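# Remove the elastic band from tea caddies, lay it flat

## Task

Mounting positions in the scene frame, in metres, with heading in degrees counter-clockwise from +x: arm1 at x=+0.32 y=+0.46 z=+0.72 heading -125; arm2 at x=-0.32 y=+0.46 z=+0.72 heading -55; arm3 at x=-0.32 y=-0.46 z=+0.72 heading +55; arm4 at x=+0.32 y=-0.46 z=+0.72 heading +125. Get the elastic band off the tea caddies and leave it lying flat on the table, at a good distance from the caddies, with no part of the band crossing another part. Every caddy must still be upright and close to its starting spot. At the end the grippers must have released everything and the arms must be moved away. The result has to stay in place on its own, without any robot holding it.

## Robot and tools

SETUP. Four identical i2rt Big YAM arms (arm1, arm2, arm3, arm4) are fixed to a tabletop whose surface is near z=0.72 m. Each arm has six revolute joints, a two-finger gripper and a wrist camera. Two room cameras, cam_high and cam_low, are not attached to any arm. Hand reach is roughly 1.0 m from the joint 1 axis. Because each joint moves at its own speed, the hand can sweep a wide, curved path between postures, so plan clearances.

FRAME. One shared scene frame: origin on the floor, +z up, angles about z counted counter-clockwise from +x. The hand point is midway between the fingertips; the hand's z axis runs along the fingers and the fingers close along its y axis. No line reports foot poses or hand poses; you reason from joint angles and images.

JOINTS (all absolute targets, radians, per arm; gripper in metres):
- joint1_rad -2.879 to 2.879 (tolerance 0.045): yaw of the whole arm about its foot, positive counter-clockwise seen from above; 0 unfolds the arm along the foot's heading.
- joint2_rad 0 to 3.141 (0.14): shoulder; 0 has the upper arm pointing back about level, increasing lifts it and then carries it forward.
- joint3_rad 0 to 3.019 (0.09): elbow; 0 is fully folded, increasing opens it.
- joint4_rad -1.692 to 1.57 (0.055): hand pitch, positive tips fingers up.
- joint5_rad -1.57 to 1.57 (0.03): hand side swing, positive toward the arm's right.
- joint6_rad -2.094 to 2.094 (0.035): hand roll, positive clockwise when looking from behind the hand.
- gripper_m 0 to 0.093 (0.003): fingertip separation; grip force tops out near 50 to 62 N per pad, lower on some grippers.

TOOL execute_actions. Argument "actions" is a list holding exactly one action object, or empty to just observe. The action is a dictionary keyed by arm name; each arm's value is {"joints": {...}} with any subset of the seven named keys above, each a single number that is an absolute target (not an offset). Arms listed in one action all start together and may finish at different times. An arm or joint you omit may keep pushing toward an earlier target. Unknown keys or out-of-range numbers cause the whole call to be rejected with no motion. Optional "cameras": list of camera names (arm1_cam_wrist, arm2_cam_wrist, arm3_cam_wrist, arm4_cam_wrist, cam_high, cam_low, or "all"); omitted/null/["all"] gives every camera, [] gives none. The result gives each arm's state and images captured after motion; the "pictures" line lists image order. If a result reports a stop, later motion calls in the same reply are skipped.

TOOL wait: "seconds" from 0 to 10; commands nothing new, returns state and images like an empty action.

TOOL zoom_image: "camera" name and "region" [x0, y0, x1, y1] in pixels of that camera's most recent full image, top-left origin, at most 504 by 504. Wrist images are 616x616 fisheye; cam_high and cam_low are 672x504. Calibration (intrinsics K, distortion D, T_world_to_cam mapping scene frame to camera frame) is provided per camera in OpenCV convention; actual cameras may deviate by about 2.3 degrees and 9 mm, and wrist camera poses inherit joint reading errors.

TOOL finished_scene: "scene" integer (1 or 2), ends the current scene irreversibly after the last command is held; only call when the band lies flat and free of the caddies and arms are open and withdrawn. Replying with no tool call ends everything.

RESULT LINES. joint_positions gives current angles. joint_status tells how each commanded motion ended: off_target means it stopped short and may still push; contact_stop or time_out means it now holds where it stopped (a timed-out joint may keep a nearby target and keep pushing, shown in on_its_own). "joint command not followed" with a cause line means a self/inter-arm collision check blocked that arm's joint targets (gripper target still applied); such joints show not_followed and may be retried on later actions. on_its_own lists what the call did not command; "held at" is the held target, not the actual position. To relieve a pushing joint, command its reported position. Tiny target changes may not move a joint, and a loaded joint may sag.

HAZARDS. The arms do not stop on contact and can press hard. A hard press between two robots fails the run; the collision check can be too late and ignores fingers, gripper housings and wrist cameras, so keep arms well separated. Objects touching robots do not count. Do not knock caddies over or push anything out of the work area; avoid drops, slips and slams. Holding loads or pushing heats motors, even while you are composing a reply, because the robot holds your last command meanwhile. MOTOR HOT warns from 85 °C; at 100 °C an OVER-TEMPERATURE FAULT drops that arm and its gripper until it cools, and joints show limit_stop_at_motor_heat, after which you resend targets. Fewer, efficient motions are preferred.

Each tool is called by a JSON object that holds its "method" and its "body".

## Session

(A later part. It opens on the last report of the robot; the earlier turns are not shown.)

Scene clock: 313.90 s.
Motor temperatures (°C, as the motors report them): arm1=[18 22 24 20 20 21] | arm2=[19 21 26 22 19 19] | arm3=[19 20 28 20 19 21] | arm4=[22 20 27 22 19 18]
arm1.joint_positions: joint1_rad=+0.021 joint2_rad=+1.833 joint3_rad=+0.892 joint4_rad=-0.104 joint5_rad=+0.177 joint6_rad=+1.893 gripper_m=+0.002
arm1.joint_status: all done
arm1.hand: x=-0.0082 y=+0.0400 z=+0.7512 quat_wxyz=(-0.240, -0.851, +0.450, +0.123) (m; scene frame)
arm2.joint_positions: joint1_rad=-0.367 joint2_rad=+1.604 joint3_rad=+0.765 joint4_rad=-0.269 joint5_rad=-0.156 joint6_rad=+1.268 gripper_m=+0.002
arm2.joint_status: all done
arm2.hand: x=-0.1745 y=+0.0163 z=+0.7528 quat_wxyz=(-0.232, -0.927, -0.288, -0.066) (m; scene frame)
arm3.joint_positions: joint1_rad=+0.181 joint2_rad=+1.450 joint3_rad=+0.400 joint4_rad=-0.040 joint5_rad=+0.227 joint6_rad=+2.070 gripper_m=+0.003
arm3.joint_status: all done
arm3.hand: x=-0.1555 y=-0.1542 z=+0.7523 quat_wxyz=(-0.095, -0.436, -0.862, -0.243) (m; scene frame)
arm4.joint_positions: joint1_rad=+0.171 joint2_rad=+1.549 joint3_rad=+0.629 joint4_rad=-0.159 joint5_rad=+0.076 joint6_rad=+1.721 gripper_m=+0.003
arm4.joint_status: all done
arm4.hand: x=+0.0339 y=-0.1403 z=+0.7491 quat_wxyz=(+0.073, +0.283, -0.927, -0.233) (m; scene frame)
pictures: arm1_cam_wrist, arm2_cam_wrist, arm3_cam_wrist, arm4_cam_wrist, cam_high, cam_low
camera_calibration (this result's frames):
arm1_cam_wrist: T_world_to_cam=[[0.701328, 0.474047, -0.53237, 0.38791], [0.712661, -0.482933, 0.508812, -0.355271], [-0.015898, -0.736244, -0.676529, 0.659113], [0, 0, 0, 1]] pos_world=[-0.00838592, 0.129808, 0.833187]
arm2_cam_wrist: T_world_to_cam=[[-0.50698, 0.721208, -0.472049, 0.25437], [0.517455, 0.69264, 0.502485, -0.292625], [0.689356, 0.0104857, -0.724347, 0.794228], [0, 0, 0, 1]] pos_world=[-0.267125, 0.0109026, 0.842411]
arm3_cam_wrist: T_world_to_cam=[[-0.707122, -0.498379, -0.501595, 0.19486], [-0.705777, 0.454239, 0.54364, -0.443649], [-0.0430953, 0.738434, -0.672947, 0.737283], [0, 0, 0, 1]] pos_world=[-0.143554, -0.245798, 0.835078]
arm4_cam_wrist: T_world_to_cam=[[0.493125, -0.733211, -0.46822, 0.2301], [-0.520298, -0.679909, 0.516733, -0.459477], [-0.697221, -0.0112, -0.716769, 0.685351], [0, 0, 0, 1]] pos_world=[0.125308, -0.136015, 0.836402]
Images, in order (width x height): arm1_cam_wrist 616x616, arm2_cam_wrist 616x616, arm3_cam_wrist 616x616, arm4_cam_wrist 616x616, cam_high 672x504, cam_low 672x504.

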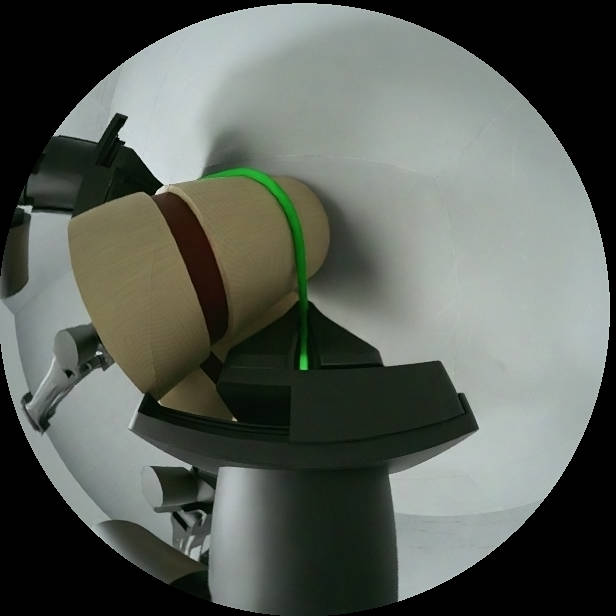

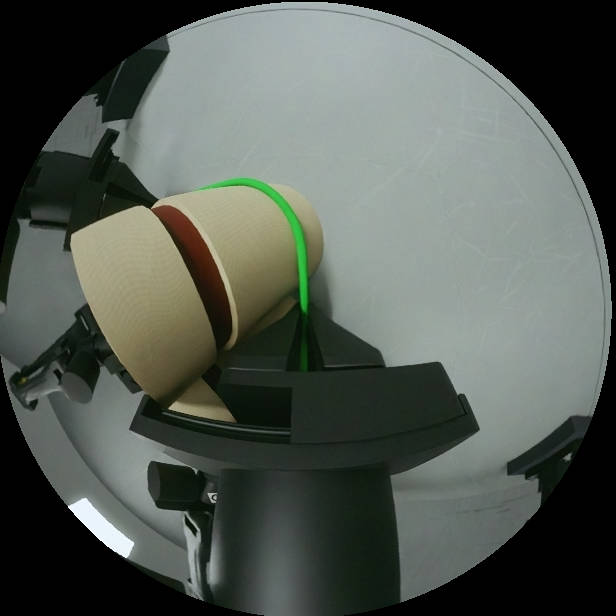

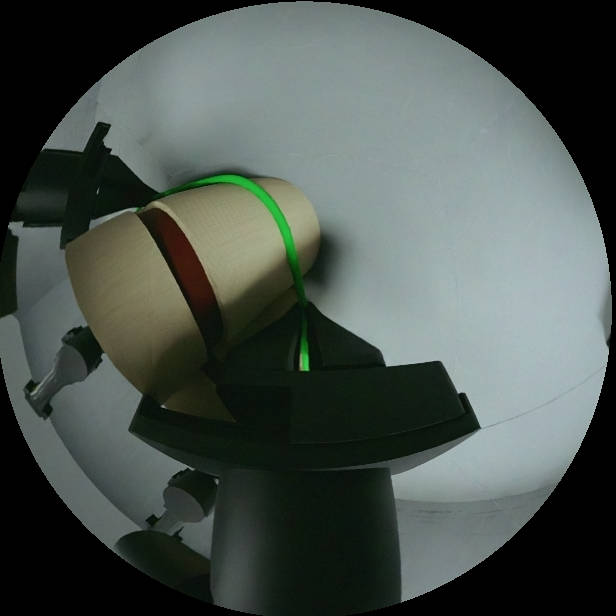

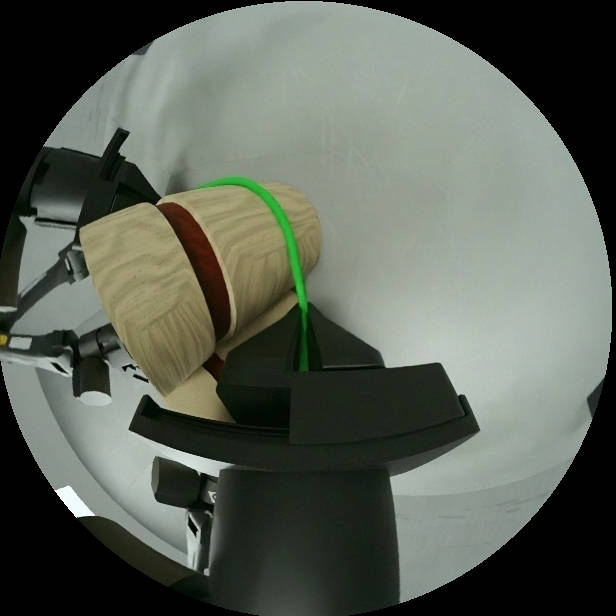

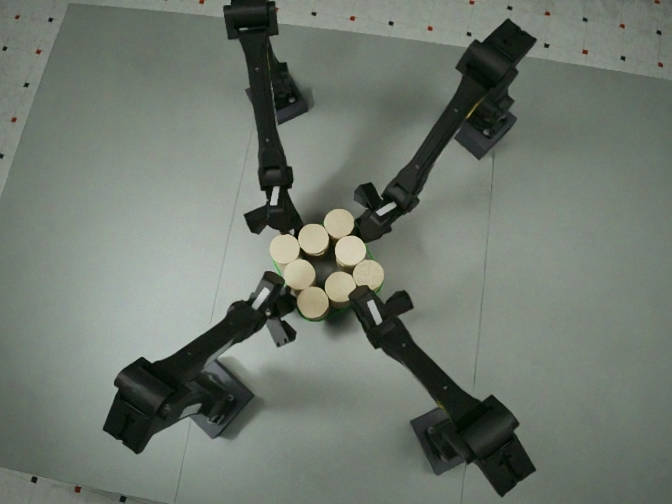

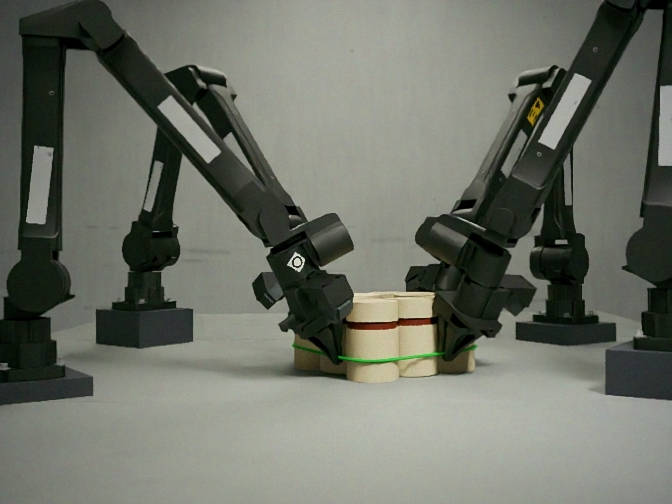

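{"method": "execute_actions", "body": {"actions": [{"arm1":{"joints":{"joint1_rad":0.01,"joint2_rad":1.727,"joint3_rad":0.762,"joint4_rad":-0.055}},"arm2":{"joints":{"joint1_rad":-0.445,"joint2_rad":1.502,"joint3_rad":0.636,"joint4_rad":-0.16,"joint6_rad":1.2}},"arm3":{"joints":{"joint1_rad":0.212,"joint2_rad":1.286,"joint3_rad":0.264,"joint4_rad":0.008}},"arm4":{"joints":{"joint1_rad":0.132,"joint2_rad":1.408,"joint3_rad":0.504,"joint4_rad":-0.112,"joint6_rad":1.68}}}], "cameras": ["cam_high","cam_low"]}}

Scene clock: 365.60 s.
Motor temperatures (°C, as the motors report them): arm1=[18 22 24 20 20 21] | arm2=[19 21 26 21 19 19] | arm3=[19 20 28 20 19 21] | arm4=[22 21 27 22 19 18]
arm1.joint_positions: joint1_rad=+0.016 joint2_rad=+1.723 joint3_rad=+0.780 joint4_rad=-0.048 joint5_rad=+0.177 joint6_rad=+1.893 gripper_m=+0.002
arm1.joint_status: all done
arm1.hand: x=+0.0060 y=+0.0650 z=+0.7739 quat_wxyz=(-0.265, -0.843, +0.451, +0.127) (m; scene frame)
arm2.joint_positions: joint1_rad=-0.433 joint2_rad=+1.503 joint3_rad=+0.652 joint4_rad=-0.163 joint5_rad=-0.165 joint6_rad=+1.215 gripper_m=+0.002
arm2.joint_status: all done
arm2.hand: x=-0.2070 y=+0.0295 z=+0.7673 quat_wxyz=(-0.281, -0.916, -0.283, -0.052) (m; scene frame)
arm3.joint_positions: joint1_rad=+0.198 joint2_rad=+1.285 joint3_rad=+0.281 joint4_rad=+0.010 joint5_rad=+0.227 joint6_rad=+2.070 gripper_m=+0.003
arm3.joint_status: all done
arm3.hand: x=-0.1706 y=-0.1776 z=+0.7716 quat_wxyz=(-0.089, -0.428, -0.852, -0.290) (m; scene frame)
arm4.joint_positions: joint1_rad=+0.144 joint2_rad=+1.405 joint3_rad=+0.519 joint4_rad=-0.110 joint5_rad=+0.071 joint6_rad=+1.687 gripper_m=+0.003
arm4.joint_status: all done
arm4.hand: x=+0.0605 y=-0.1537 z=+0.7721 quat_wxyz=(+0.085, +0.282, -0.917, -0.270) (m; scene frame)
pictures: cam_high, cam_low
Images, in order (width x height): cam_high 672x504, cam_low 672x504.

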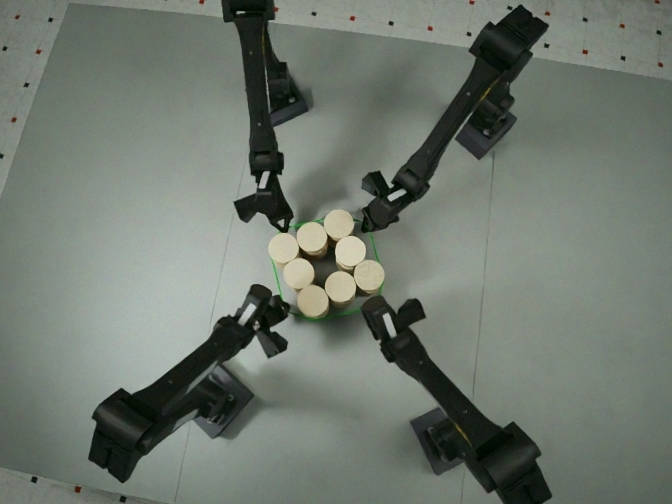

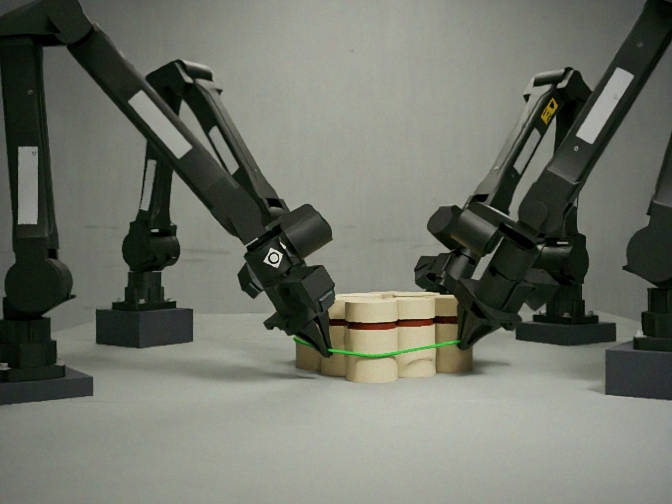

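{"method": "execute_actions", "body": {"actions": [{"arm1":{"joints":{"joint1_rad":-0.132,"joint2_rad":1.684,"joint3_rad":0.685,"joint4_rad":-0.09,"joint6_rad":1.66}},"arm2":{"joints":{"joint1_rad":-0.59,"joint2_rad":1.548,"joint3_rad":0.71,"joint4_rad":-0.228,"joint6_rad":0.98}},"arm3":{"joints":{"joint1_rad":-0.005,"joint2_rad":1.163,"joint3_rad":0.172,"joint4_rad":-0.097,"joint6_rad":1.78}},"arm4":{"joints":{"joint1_rad":-0.05,"joint2_rad":1.387,"joint3_rad":0.47,"joint4_rad":-0.178,"joint6_rad":1.41}}}], "cameras": ["cam_high","cam_low"]}}

Scene clock: 380.50 s.
Motor temperatures (°C, as the motors report them): arm1=[18 22 23 20 20 21] | arm2=[19 21 26 21 20 19] | arm3=[19 20 27 20 19 21] | arm4=[22 20 25 22 19 18]
arm1.joint_positions: joint1_rad=-0.103 joint2_rad=+1.676 joint3_rad=+0.727 joint4_rad=-0.054 joint5_rad=+0.155 joint6_rad=+1.663 gripper_m=+0.002
arm1.joint_status: all done
arm1.hand: x=-0.0217 y=+0.1178 z=+0.7767 quat_wxyz=(-0.238, -0.870, +0.401, +0.160) (m; scene frame)
arm2.joint_positions: joint1_rad=-0.540 joint2_rad=+1.538 joint3_rad=+0.706 joint4_rad=-0.198 joint5_rad=-0.193 joint6_rad=+0.990 gripper_m=+0.002
arm2.joint_status: joint1_rad time_out (moved -0.106 of -0.157); the others done
arm2.on_its_own: joint1_rad reads -0.540 and still pushes toward -0.590 since a time_out
arm2.hand: x=-0.2471 y=+0.0052 z=+0.7698 quat_wxyz=(-0.282, -0.897, -0.340, -0.021) (m; scene frame)
arm3.joint_positions: joint1_rad=+0.019 joint2_rad=+1.149 joint3_rad=+0.221 joint4_rad=-0.037 joint5_rad=+0.212 joint6_rad=+1.783 gripper_m=+0.003
arm3.joint_status: joint4_rad time_out (moved -0.047 of -0.107); the others done
arm3.on_its_own: joint4_rad reads -0.037 and still pushes toward -0.097 since a time_out
arm3.hand: x=-0.1359 y=-0.2257 z=+0.7823 quat_wxyz=(-0.148, -0.380, -0.870, -0.276) (m; scene frame)
arm4.joint_positions: joint1_rad=-0.010 joint2_rad=+1.381 joint3_rad=+0.503 joint4_rad=-0.130 joint5_rad=+0.044 joint6_rad=+1.413 gripper_m=+0.003
arm4.joint_status: all done
arm4.hand: x=+0.1117 y=-0.1277 z=+0.7724 quat_wxyz=(+0.037, +0.341, -0.898, -0.274) (m; scene frame)
pictures: cam_high, cam_low
Images, in order (width x height): cam_high 672x504, cam_low 672x504.

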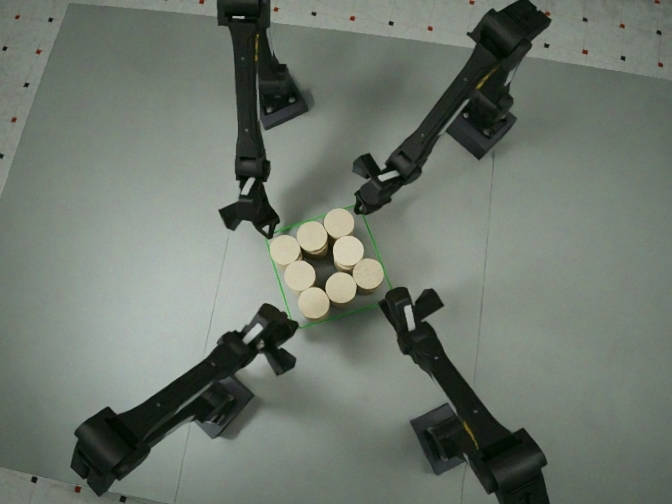

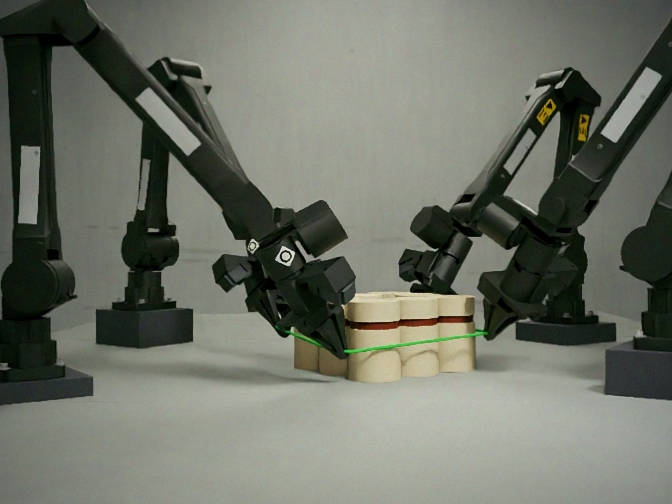

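{"method": "execute_actions", "body": {"actions": [{"arm1":{"joints":{"joint1_rad":-0.205,"joint5_rad":0.19,"joint6_rad":1.5}},"arm2":{"joints":{"joint1_rad":-0.67,"joint5_rad":-0.13,"joint6_rad":0.82}},"arm3":{"joints":{"joint1_rad":-0.125,"joint5_rad":0.24,"joint6_rad":1.58}},"arm4":{"joints":{"joint1_rad":-0.12,"joint5_rad":0.09,"joint6_rad":1.25}}}], "cameras": ["cam_high","cam_low"]}}

{"method": "zoom_image", "body": {"camera": "cam_high", "region": [230, 170, 420, 360]}}

Scene clock: 392.73 s.
Motor temperatures (°C, as the motors report them): arm1=[18 22 23 20 21 21] | arm2=[19 21 27 21 22 19] | arm3=[19 19 26 19 20 21] | arm4=[22 20 24 22 20 18]
arm1.joint_positions: joint1_rad=-0.149 joint2_rad=+1.676 joint3_rad=+0.729 joint4_rad=-0.052 joint5_rad=+0.159 joint6_rad=+1.503 gripper_m=+0.002
arm1.joint_status: joint1_rad time_out (moved -0.046 of -0.102); joint5_rad time_out (moved +0.004 of +0.035); the others done
arm1.on_its_own: joint1_rad reads -0.149 and still pushes toward -0.205 since a time_out; joint5_rad reads +0.159 and still pushes toward +0.190 since a time_out
arm1.hand: x=-0.0386 y=+0.1334 z=+0.7779 quat_wxyz=(-0.221, -0.890, +0.351, +0.186) (m; scene frame)
arm2.joint_positions: joint1_rad=-0.589 joint2_rad=+1.538 joint3_rad=+0.706 joint4_rad=-0.198 joint5_rad=-0.187 joint6_rad=+0.828 gripper_m=+0.002
arm2.joint_status: joint1_rad time_out (moved -0.049 of -0.130); joint5_rad time_out (moved +0.007 of +0.063); the others done
arm2.on_its_own: joint1_rad reads -0.589 and still pushes toward -0.670 since a time_out; joint5_rad reads -0.187 and still pushes toward -0.130 since a time_out
arm2.hand: x=-0.2708 y=+0.0020 z=+0.7698 quat_wxyz=(-0.282, -0.877, -0.389, +0.012) (m; scene frame)
arm3.joint_positions: joint1_rad=-0.080 joint2_rad=+1.149 joint3_rad=+0.225 joint4_rad=-0.037 joint5_rad=+0.205 joint6_rad=+1.583 gripper_m=+0.003
arm3.joint_status: joint5_rad time_out (moved -0.006 of +0.028); the others done
arm3.on_its_own: joint4_rad reads -0.037 and still pushes toward -0.097 since a time_out; joint5_rad reads +0.205 and still pushes toward +0.240 since a time_out
arm3.hand: x=-0.1132 y=-0.2428 z=+0.7835 quat_wxyz=(-0.185, -0.334, -0.888, -0.254) (m; scene frame)
arm4.joint_positions: joint1_rad=-0.062 joint2_rad=+1.381 joint3_rad=+0.506 joint4_rad=-0.130 joint5_rad=+0.047 joint6_rad=+1.251 gripper_m=+0.003
arm4.joint_status: joint1_rad time_out (moved -0.053 of -0.110); joint5_rad time_out (moved +0.003 of +0.046); the others done
arm4.on_its_own: joint1_rad reads -0.062 and still pushes toward -0.120 since a time_out; joint5_rad reads +0.047 and still pushes toward +0.090 since a time_out
arm4.hand: x=+0.1291 y=-0.1157 z=+0.7736 quat_wxyz=(+0.006, +0.389, -0.878, -0.278) (m; scene frame)
pictures: cam_high, cam_low
Images, in order (width x height): cam_high 672x504, cam_low 672x504.

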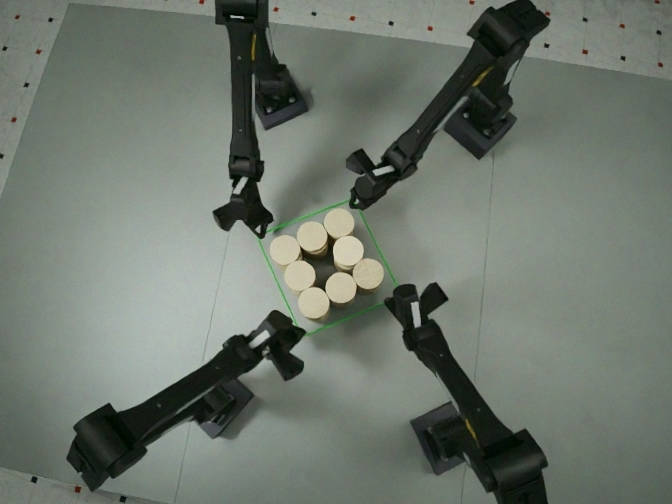

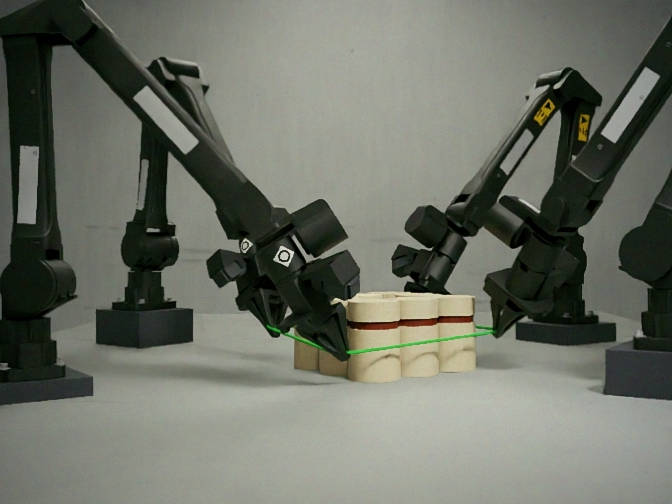

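Region (230, 170, 420, 360) of cam_high's 672x504 image, scaled by 2.653, with more detail than that image has.

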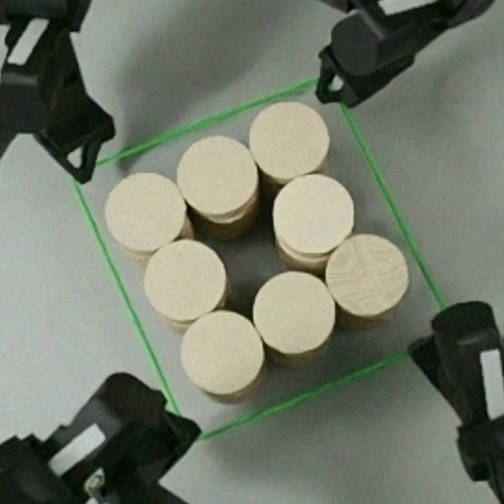

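{"method": "execute_actions", "body": {"actions": [{"arm1":{"joints":{"joint2_rad":1.545,"joint3_rad":0.76,"joint4_rad":-0.275}},"arm2":{"joints":{"joint2_rad":1.42,"joint3_rad":0.785,"joint4_rad":-0.425}},"arm3":{"joints":{"joint2_rad":0.925,"joint3_rad":0.29,"joint4_rad":-0.405}},"arm4":{"joints":{"joint2_rad":1.238,"joint3_rad":0.565,"joint4_rad":-0.4}}}], "cameras": ["cam_high","cam_low"]}}

Scene clock: 409.90 s.
Motor temperatures (°C, as the motors report them): arm1=[18 22 22 20 22 21] | arm2=[20 21 27 21 26 19] | arm3=[19 19 25 19 23 21] | arm4=[22 20 24 22 22 18]
arm1.joint_positions: joint1_rad=-0.149 joint2_rad=+1.524 joint3_rad=+0.791 joint4_rad=-0.229 joint5_rad=+0.159 joint6_rad=+1.502 gripper_m=+0.002
arm1.joint_status: all done
arm1.on_its_own: joint1_rad reads -0.149 and still pushes toward -0.205 since a time_out; joint5_rad reads +0.159 and still pushes toward +0.190 since a time_out
arm1.hand: x=-0.0461 y=+0.1249 z=+0.8490 quat_wxyz=(-0.237, -0.885, +0.350, +0.193) (m; scene frame)
arm2.joint_positions: joint1_rad=-0.589 joint2_rad=+1.402 joint3_rad=+0.780 joint4_rad=-0.389 joint5_rad=-0.187 joint6_rad=+0.828 gripper_m=+0.002
arm2.joint_status: all done
arm2.on_its_own: joint1_rad reads -0.589 and still pushes toward -0.670 since a time_out; joint5_rad reads -0.187 and still pushes toward -0.130 since a time_out
arm2.hand: x=-0.2701 y=-0.0024 z=+0.8359 quat_wxyz=(-0.290, -0.874, -0.389, +0.015) (m; scene frame)
arm3.joint_positions: joint1_rad=-0.080 joint2_rad=+0.919 joint3_rad=+0.320 joint4_rad=-0.338 joint5_rad=+0.205 joint6_rad=+1.583 gripper_m=+0.003
arm3.joint_status: joint4_rad time_out (moved -0.301 of -0.368); the others done
arm3.on_its_own: joint4_rad reads -0.338 and still pushes toward -0.405 since a time_out; joint5_rad reads +0.205 and still pushes toward +0.240 since a time_out
arm3.hand: x=-0.1089 y=-0.2371 z=+0.8453 quat_wxyz=(-0.188, -0.334, -0.885, -0.265) (m; scene frame)
arm4.joint_positions: joint1_rad=-0.062 joint2_rad=+1.224 joint3_rad=+0.586 joint4_rad=-0.338 joint5_rad=+0.049 joint6_rad=+1.251 gripper_m=+0.003
arm4.joint_status: joint4_rad time_out (moved -0.208 of -0.270); the others done
arm4.on_its_own: joint1_rad reads -0.062 and still pushes toward -0.120 since a time_out; joint4_rad reads -0.338 and still pushes toward -0.400 since a time_out; joint5_rad reads +0.049 and still pushes toward +0.090 since a time_out
arm4.hand: x=+0.1253 y=-0.1086 z=+0.8377 quat_wxyz=(+0.006, +0.387, -0.875, -0.292) (m; scene frame)
pictures: cam_high, cam_low
Images, in order (width x height): cam_high 672x504, cam_low 672x504.

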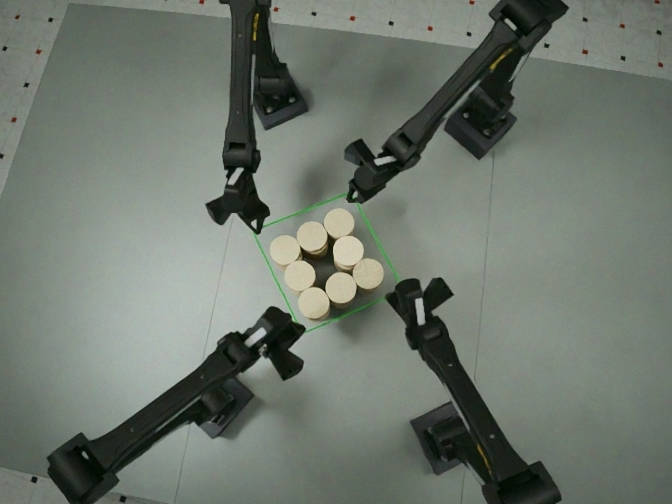

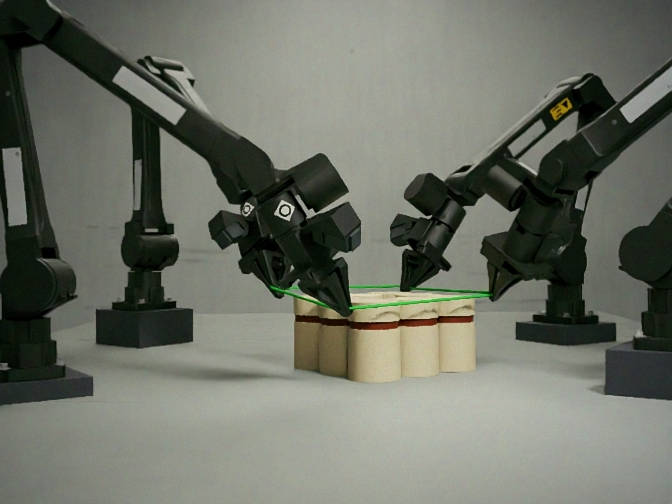

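{"method": "execute_actions", "body": {"actions": [{"arm1":{"joints":{"joint2_rad":1.4,"joint3_rad":0.84,"joint4_rad":-0.47}},"arm2":{"joints":{"joint2_rad":1.27,"joint3_rad":0.89,"joint4_rad":-0.66}},"arm3":{"joints":{"joint2_rad":0.76,"joint3_rad":0.43,"joint4_rad":-0.66}},"arm4":{"joints":{"joint2_rad":1.08,"joint3_rad":0.69,"joint4_rad":-0.66}}}], "cameras": ["cam_low"]}}

Scene clock: 444.50 s.
Motor temperatures (°C, as the motors report them): arm1=[18 22 23 20 24 21] | arm2=[20 21 29 21 30 19] | arm3=[19 19 27 19 25 21] | arm4=[22 20 25 22 24 18]
arm1.joint_positions: joint1_rad=-0.149 joint2_rad=+1.383 joint3_rad=+0.863 joint4_rad=-0.423 joint5_rad=+0.159 joint6_rad=+1.502 gripper_m=+0.002
arm1.joint_status: all done
arm1.on_its_own: joint1_rad reads -0.149 and still pushes toward -0.205 since a time_out; joint5_rad reads +0.159 and still pushes toward +0.190 since a time_out
arm1.hand: x=-0.0443 y=+0.1260 z=+0.9211 quat_wxyz=(-0.246, -0.882, +0.350, +0.197) (m; scene frame)
arm2.joint_positions: joint1_rad=-0.589 joint2_rad=+1.262 joint3_rad=+0.881 joint4_rad=-0.622 joint5_rad=-0.187 joint6_rad=+0.827 gripper_m=+0.002
arm2.joint_status: all done
arm2.on_its_own: joint1_rad reads -0.589 and still pushes toward -0.670 since a time_out; joint5_rad reads -0.187 and still pushes toward -0.130 since a time_out
arm2.hand: x=-0.2697 y=+0.0057 z=+0.9145 quat_wxyz=(-0.294, -0.873, -0.389, +0.017) (m; scene frame)
arm3.joint_positions: joint1_rad=-0.080 joint2_rad=+0.754 joint3_rad=+0.448 joint4_rad=-0.593 joint5_rad=+0.205 joint6_rad=+1.583 gripper_m=+0.003
arm3.joint_status: joint4_rad time_out (moved -0.255 of -0.322); the others done
arm3.on_its_own: joint4_rad reads -0.593 and still pushes toward -0.660 since a time_out; joint5_rad reads +0.205 and still pushes toward +0.240 since a time_out
arm3.hand: x=-0.1075 y=-0.2355 z=+0.9173 quat_wxyz=(-0.193, -0.334, -0.879, -0.282) (m; scene frame)
arm4.joint_positions: joint1_rad=-0.062 joint2_rad=+1.078 joint3_rad=+0.702 joint4_rad=-0.594 joint5_rad=+0.049 joint6_rad=+1.251 gripper_m=+0.003
arm4.joint_status: joint4_rad time_out (moved -0.255 of -0.322); the others done
arm4.on_its_own: joint1_rad reads -0.062 and still pushes toward -0.120 since a time_out; joint4_rad reads -0.594 and still pushes toward -0.660 since a time_out; joint5_rad reads +0.049 and still pushes toward +0.090 since a time_out
arm4.hand: x=+0.1275 y=-0.1125 z=+0.9123 quat_wxyz=(+0.007, +0.386, -0.874, -0.295) (m; scene frame)
pictures: cam_low
Images, in order (width x height): cam_low 672x504.

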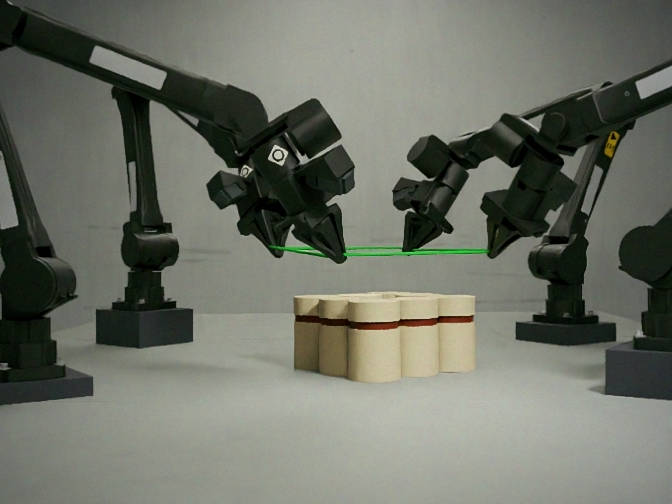

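{"method": "execute_actions", "body": {"actions": [{"arm1":{"joints":{"joint1_rad":0.098,"joint2_rad":1.24,"joint3_rad":0.84,"joint4_rad":-0.765,"joint5_rad":0,"joint6_rad":1.39}},"arm2":{"joints":{"joint1_rad":-0.14,"joint2_rad":1.44,"joint3_rad":1.19,"joint4_rad":-0.875,"joint5_rad":0,"joint6_rad":0.83}},"arm3":{"joints":{"joint1_rad":-0.31,"joint2_rad":1.273,"joint3_rad":0.91,"joint4_rad":-0.785,"joint5_rad":0,"joint6_rad":1.05}},"arm4":{"joints":{"joint1_rad":-0.29,"joint2_rad":1.126,"joint3_rad":0.86,"joint4_rad":-0.88,"joint5_rad":0,"joint6_rad":0.66}}}], "cameras": ["cam_high","cam_low"]}}

Scene clock: 462.47 s.
Motor temperatures (°C, as the motors report them): arm1=[18 22 23 20 24 21] | arm2=[20 21 30 21 30 19] | arm3=[19 19 28 19 26 21] | arm4=[22 20 26 22 24 18]
arm1.joint_positions: joint1_rad=+0.098 joint2_rad=+1.238 joint3_rad=+0.849 joint4_rad=-0.747 joint5_rad=+0.001 joint6_rad=+1.400 gripper_m=+0.002
arm1.joint_status: all done
arm1.hand: x=+0.1083 y=+0.0965 z=+0.9354 quat_wxyz=(-0.198, -0.962, +0.173, +0.075) (m; scene frame)
arm2.joint_positions: joint1_rad=-0.131 joint2_rad=+1.440 joint3_rad=+1.154 joint4_rad=-0.857 joint5_rad=-0.007 joint6_rad=+0.827 gripper_m=+0.002
arm2.joint_status: all done
arm2.hand: x=-0.0757 y=+0.0143 z=+0.9310 quat_wxyz=(-0.211, -0.794, -0.569, +0.028) (m; scene frame)
arm3.joint_positions: joint1_rad=-0.293 joint2_rad=+1.261 joint3_rad=+0.876 joint4_rad=-0.761 joint5_rad=-0.004 joint6_rad=+1.060 gripper_m=+0.003
arm3.joint_status: all done
arm3.hand: x=+0.0016 y=-0.1802 z=+0.9274 quat_wxyz=(-0.131, -0.167, -0.963, -0.165) (m; scene frame)
arm4.joint_positions: joint1_rad=-0.272 joint2_rad=+1.129 joint3_rad=+0.828 joint4_rad=-0.861 joint5_rad=-0.011 joint6_rad=+0.670 gripper_m=+0.003
arm4.joint_status: all done
arm4.hand: x=+0.1983 y=-0.0954 z=+0.9221 quat_wxyz=(-0.054, +0.562, -0.802, -0.194) (m; scene frame)
pictures: cam_high, cam_low
Images, in order (width x height): cam_high 672x504, cam_low 672x504.

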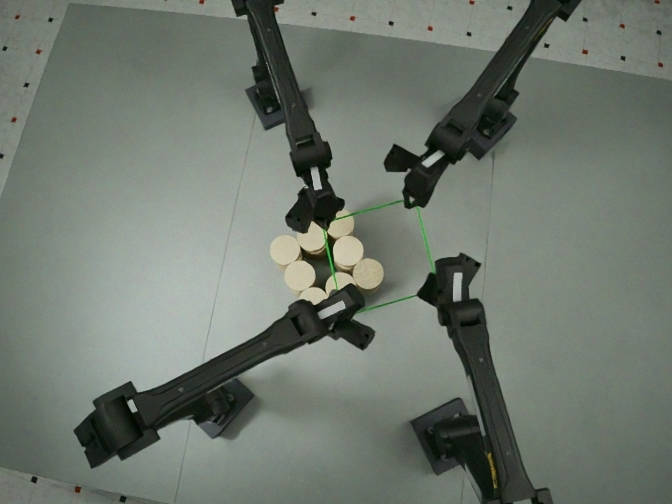

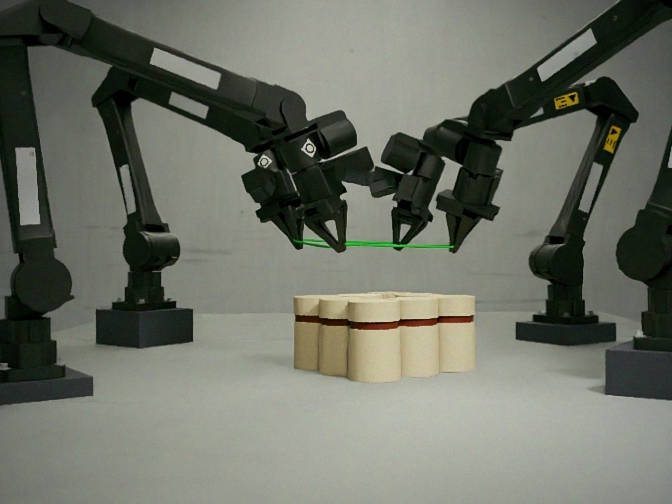

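{"method": "execute_actions", "body": {"actions": [{"arm1":{"joints":{"joint1_rad":0.49,"joint2_rad":1.058,"joint3_rad":0.71,"joint4_rad":-0.81,"joint6_rad":1.85}},"arm2":{"joints":{"joint1_rad":0.13,"joint2_rad":1.625,"joint3_rad":1.41,"joint4_rad":-0.9,"joint6_rad":1.19}},"arm3":{"joints":{"joint1_rad":-0.43,"joint2_rad":1.616,"joint3_rad":1.295,"joint4_rad":-0.8,"joint6_rad":1.03}},"arm4":{"joints":{"joint1_rad":-0.645,"joint2_rad":1.108,"joint3_rad":0.86,"joint4_rad":-0.885,"joint6_rad":0.39}}}], "cameras": ["cam_high"]}}

Scene clock: 482.83 s.
Motor temperatures (°C, as the motors report them): arm1=[18 22 24 20 22 21] | arm2=[20 22 33 21 26 19] | arm3=[19 20 32 19 23 21] | arm4=[22 20 29 22 22 18]
arm1.joint_positions: joint1_rad=+0.491 joint2_rad=+1.053 joint3_rad=+0.717 joint4_rad=-0.797 joint5_rad=+0.000 joint6_rad=+1.840 gripper_m=+0.002
arm1.joint_status: all done
arm1.hand: x=+0.2712 y=+0.1037 z=+0.9370 quat_wxyz=(-0.212, -0.957, +0.196, -0.013) (m; scene frame)
arm2.joint_positions: joint1_rad=+0.135 joint2_rad=+1.631 joint3_rad=+1.354 joint4_rad=-0.884 joint5_rad=-0.002 joint6_rad=+1.173 gripper_m=+0.002
arm2.joint_status: all done
arm2.hand: x=+0.0802 y=+0.0430 z=+0.9204 quat_wxyz=(-0.200, -0.819, -0.537, -0.033) (m; scene frame)
arm3.joint_positions: joint1_rad=-0.426 joint2_rad=+1.601 joint3_rad=+1.252 joint4_rad=-0.784 joint5_rad=-0.005 joint6_rad=+1.040 gripper_m=+0.003
arm3.joint_status: all done
arm3.hand: x=+0.1509 y=-0.1492 z=+0.9364 quat_wxyz=(-0.147, -0.221, -0.951, -0.159) (m; scene frame)
arm4.joint_positions: joint1_rad=-0.644 joint2_rad=+1.118 joint3_rad=+0.828 joint4_rad=-0.870 joint5_rad=-0.004 joint6_rad=+0.399 gripper_m=+0.003
arm4.joint_status: all done
arm4.hand: x=+0.3399 y=-0.0788 z=+0.9257 quat_wxyz=(-0.116, +0.520, -0.830, -0.166) (m; scene frame)
pictures: cam_high
Images, in order (width x height): cam_high 672x504.

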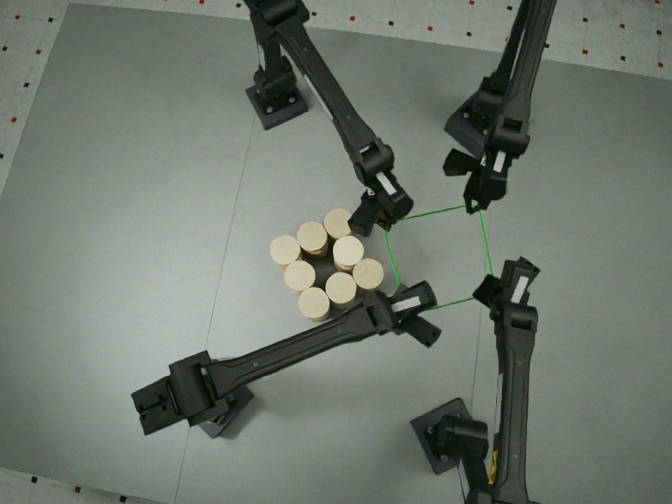

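{"method": "execute_actions", "body": {"actions": [{"arm1":{"joints":{"joint1_rad":0.925,"joint2_rad":1.183,"joint3_rad":0.565,"joint4_rad":-0.51,"joint6_rad":2.02}},"arm2":{"joints":{"joint1_rad":0.326,"joint2_rad":1.91,"joint3_rad":1.605,"joint4_rad":-0.765,"joint6_rad":1.47}},"arm3":{"joints":{"joint1_rad":-0.497,"joint2_rad":2.0,"joint3_rad":1.62,"joint4_rad":-0.712,"joint6_rad":1.05}},"arm4":{"joints":{"joint1_rad":-0.962,"joint2_rad":1.31,"joint3_rad":0.78,"joint4_rad":-0.585,"joint6_rad":0.2}}}], "cameras": ["cam_high","cam_low"]}}

Scene clock: 489.97 s.
Motor temperatures (°C, as the motors report them): arm1=[18 22 24 20 22 21] | arm2=[19 22 34 21 25 19] | arm3=[19 20 34 19 23 21] | arm4=[22 20 29 22 22 18]
arm1.joint_positions: joint1_rad=+0.924 joint2_rad=+1.187 joint3_rad=+0.563 joint4_rad=-0.514 joint5_rad=+0.000 joint6_rad=+2.013 gripper_m=+0.002
arm1.joint_status: all done
arm1.hand: x=+0.4241 y=+0.1186 z=+0.8534 quat_wxyz=(-0.196, -0.975, +0.071, -0.077) (m; scene frame)
arm2.joint_positions: joint1_rad=+0.323 joint2_rad=+1.926 joint3_rad=+1.563 joint4_rad=-0.771 joint5_rad=+0.001 joint6_rad=+1.453 gripper_m=+0.002
arm2.joint_status: all done
arm2.hand: x=+0.2321 y=+0.0656 z=+0.8479 quat_wxyz=(-0.198, -0.840, -0.498, -0.082) (m; scene frame)
arm3.joint_positions: joint1_rad=-0.498 joint2_rad=+1.997 joint3_rad=+1.581 joint4_rad=-0.718 joint5_rad=-0.002 joint6_rad=+1.041 gripper_m=+0.003
arm3.joint_status: all done
arm3.hand: x=+0.2848 y=-0.1208 z=+0.8531 quat_wxyz=(-0.153, -0.255, -0.942, -0.153) (m; scene frame)
arm4.joint_positions: joint1_rad=-0.964 joint2_rad=+1.319 joint3_rad=+0.780 joint4_rad=-0.596 joint5_rad=-0.004 joint6_rad=+0.208 gripper_m=+0.003
arm4.joint_status: all done
arm4.hand: x=+0.4746 y=-0.0641 z=+0.8554 quat_wxyz=(-0.164, +0.464, -0.859, -0.140) (m; scene frame)
pictures: cam_high, cam_low
Images, in order (width x height): cam_high 672x504, cam_low 672x504.

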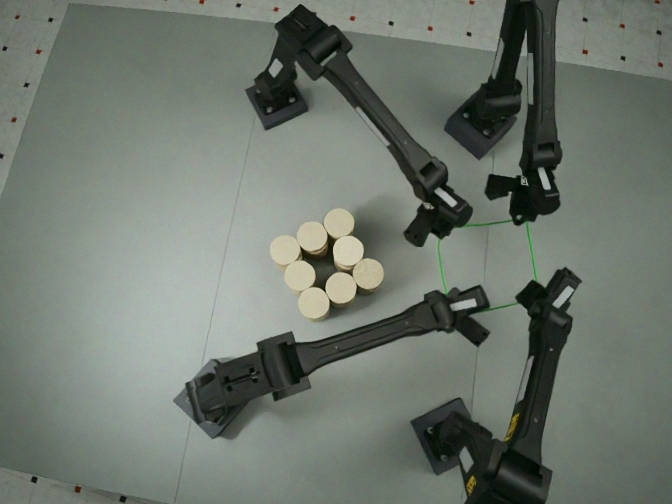

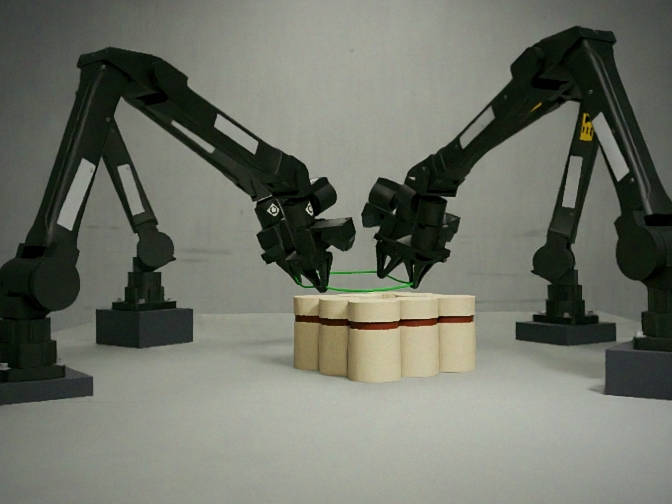

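{"method": "execute_actions", "body": {"actions": [{"arm1":{"joints":{"joint2_rad":1.54,"joint3_rad":0.448,"joint4_rad":-0.025}},"arm2":{"joints":{"joint2_rad":2.04,"joint3_rad":1.465,"joint4_rad":-0.52}},"arm3":{"joints":{"joint2_rad":2.14,"joint3_rad":1.515,"joint4_rad":-0.48}},"arm4":{"joints":{"joint2_rad":1.562,"joint3_rad":0.65,"joint4_rad":-0.197}}}]}}

Scene clock: 501.13 s.
Motor temperatures (°C, as the motors report them): arm1=[18 22 24 20 22 21] | arm2=[19 23 34 21 25 19] | arm3=[19 22 34 19 22 21] | arm4=[22 20 28 22 21 18]
arm1.joint_positions: joint1_rad=+0.924 joint2_rad=+1.527 joint3_rad=+0.454 joint4_rad=-0.035 joint5_rad=+0.000 joint6_rad=+2.017 gripper_m=+0.002
arm1.joint_status: all done
arm1.hand: x=+0.4266 y=+0.1113 z=+0.7484 quat_wxyz=(-0.208, -0.972, +0.073, -0.083) (m; scene frame)
arm2.joint_positions: joint1_rad=+0.323 joint2_rad=+2.056 joint3_rad=+1.463 joint4_rad=-0.534 joint5_rad=+0.001 joint6_rad=+1.455 gripper_m=+0.002
arm2.joint_status: all done
arm2.hand: x=+0.2332 y=+0.0636 z=+0.7425 quat_wxyz=(-0.201, -0.840, -0.496, -0.084) (m; scene frame)
arm3.joint_positions: joint1_rad=-0.498 joint2_rad=+2.135 joint3_rad=+1.501 joint4_rad=-0.494 joint5_rad=-0.002 joint6_rad=+1.041 gripper_m=+0.003
arm3.joint_status: all done
arm3.hand: x=+0.2861 y=-0.1201 z=+0.7486 quat_wxyz=(-0.156, -0.256, -0.942, -0.155) (m; scene frame)
arm4.joint_positions: joint1_rad=-0.958 joint2_rad=+1.570 joint3_rad=+0.656 joint4_rad=-0.214 joint5_rad=-0.004 joint6_rad=+0.206 gripper_m=+0.003
arm4.joint_status: all done
arm4.hand: x=+0.4738 y=-0.0608 z=+0.7444 quat_wxyz=(-0.167, +0.467, -0.857, -0.142) (m; scene frame)
pictures: arm1_cam_wrist, arm2_cam_wrist, arm3_cam_wrist, arm4_cam_wrist, cam_high, cam_low
camera_calibration (this result's frames):
arm1_cam_wrist: T_world_to_cam=[[0.179182, 0.895938, -0.406434, 0.129231], [0.707944, 0.16945, 0.68564, -0.8322], [0.683161, -0.410587, -0.603912, 0.327855], [0, 0, 0, 1]] pos_world=[0.342017, 0.159846, 0.821109]
arm2_cam_wrist: T_world_to_cam=[[-0.80193, 0.419467, -0.425389, 0.475396], [0.196121, 0.857427, 0.475769, -0.44684], [0.564309, 0.298106, -0.769862, 0.549919], [0, 0, 0, 1]] pos_world=[0.158544, 0.0197862, 0.838183]
arm3_cam_wrist: T_world_to_cam=[[-0.436618, -0.818561, -0.37326, 0.310359], [-0.88267, 0.309546, 0.353661, 0.0299598], [-0.173952, 0.483879, -0.857672, 0.873788], [0, 0, 0, 1]] pos_world=[0.31395, -0.178034, 0.854672]
arm4_cam_wrist: T_world_to_cam=[[0.846932, -0.525465, -0.0811971, -0.373798], [-0.504957, -0.84272, 0.186658, 0.0544625], [-0.166509, -0.117085, -0.979064, 0.926895], [0, 0, 0, 1]] pos_world=[0.498419, -0.0419956, 0.866972]
Images, in order (width x height): arm1_cam_wrist 616x616, arm2_cam_wrist 616x616, arm3_cam_wrist 616x616, arm4_cam_wrist 616x616, cam_high 672x504, cam_low 672x504.

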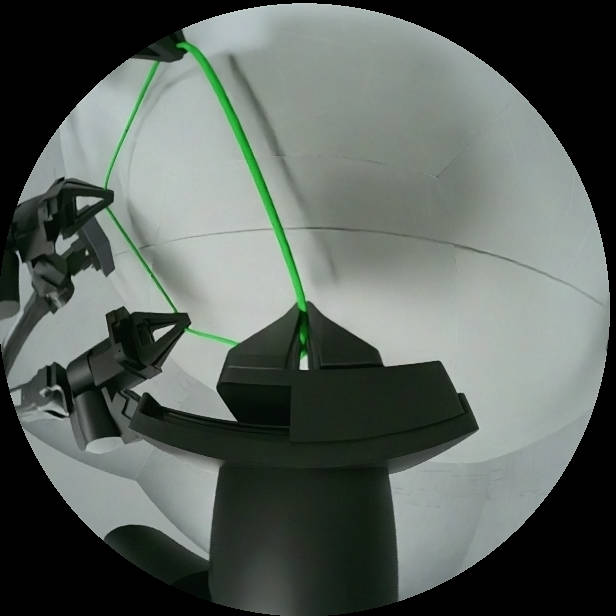

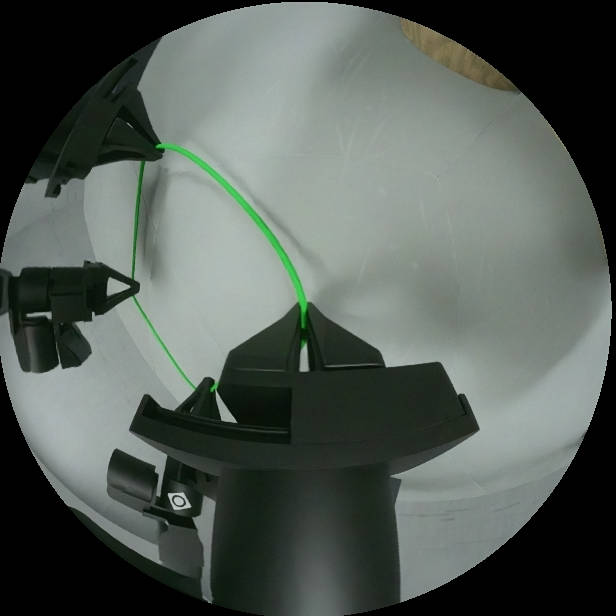

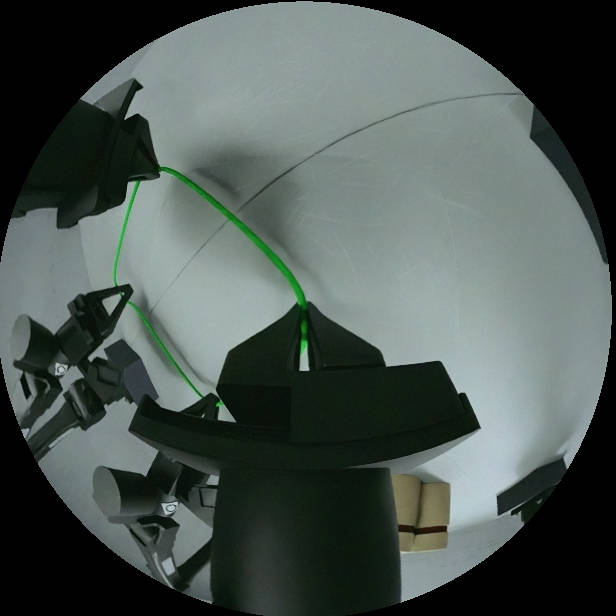

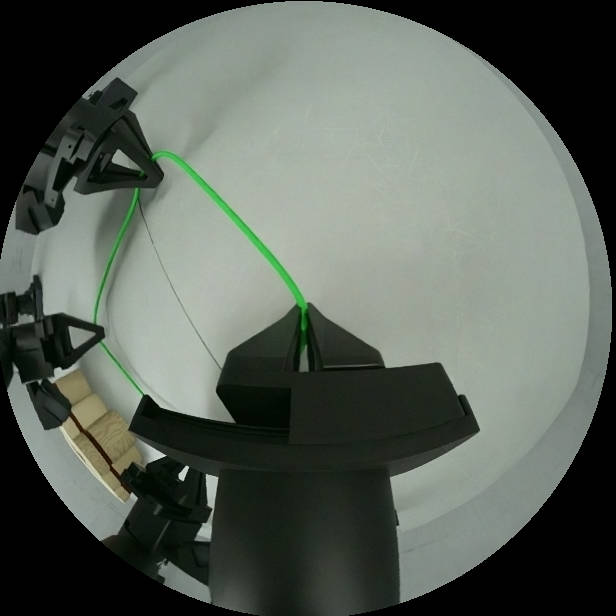

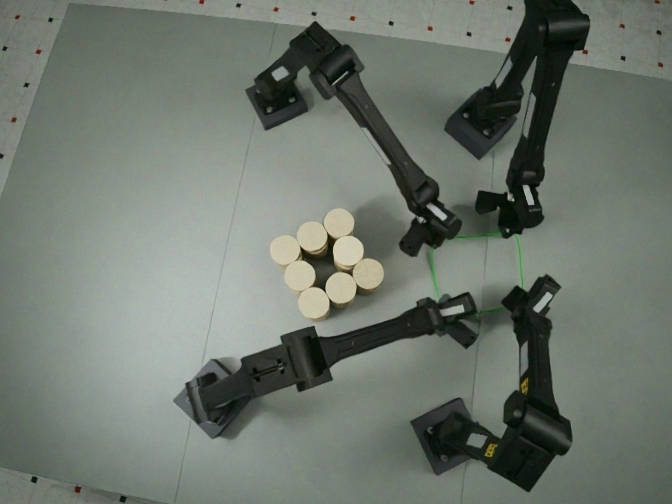

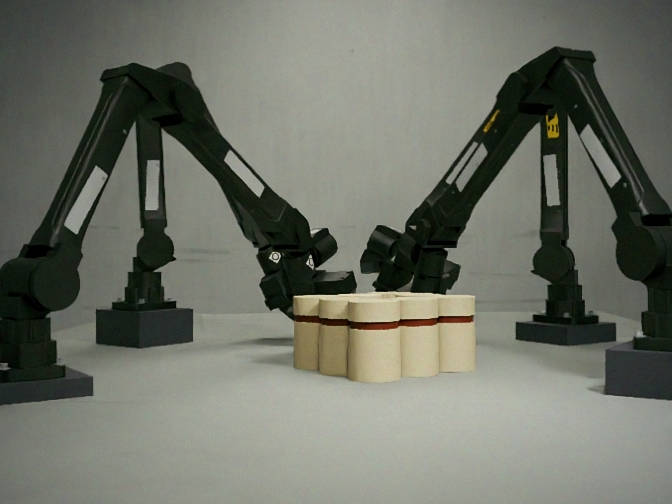

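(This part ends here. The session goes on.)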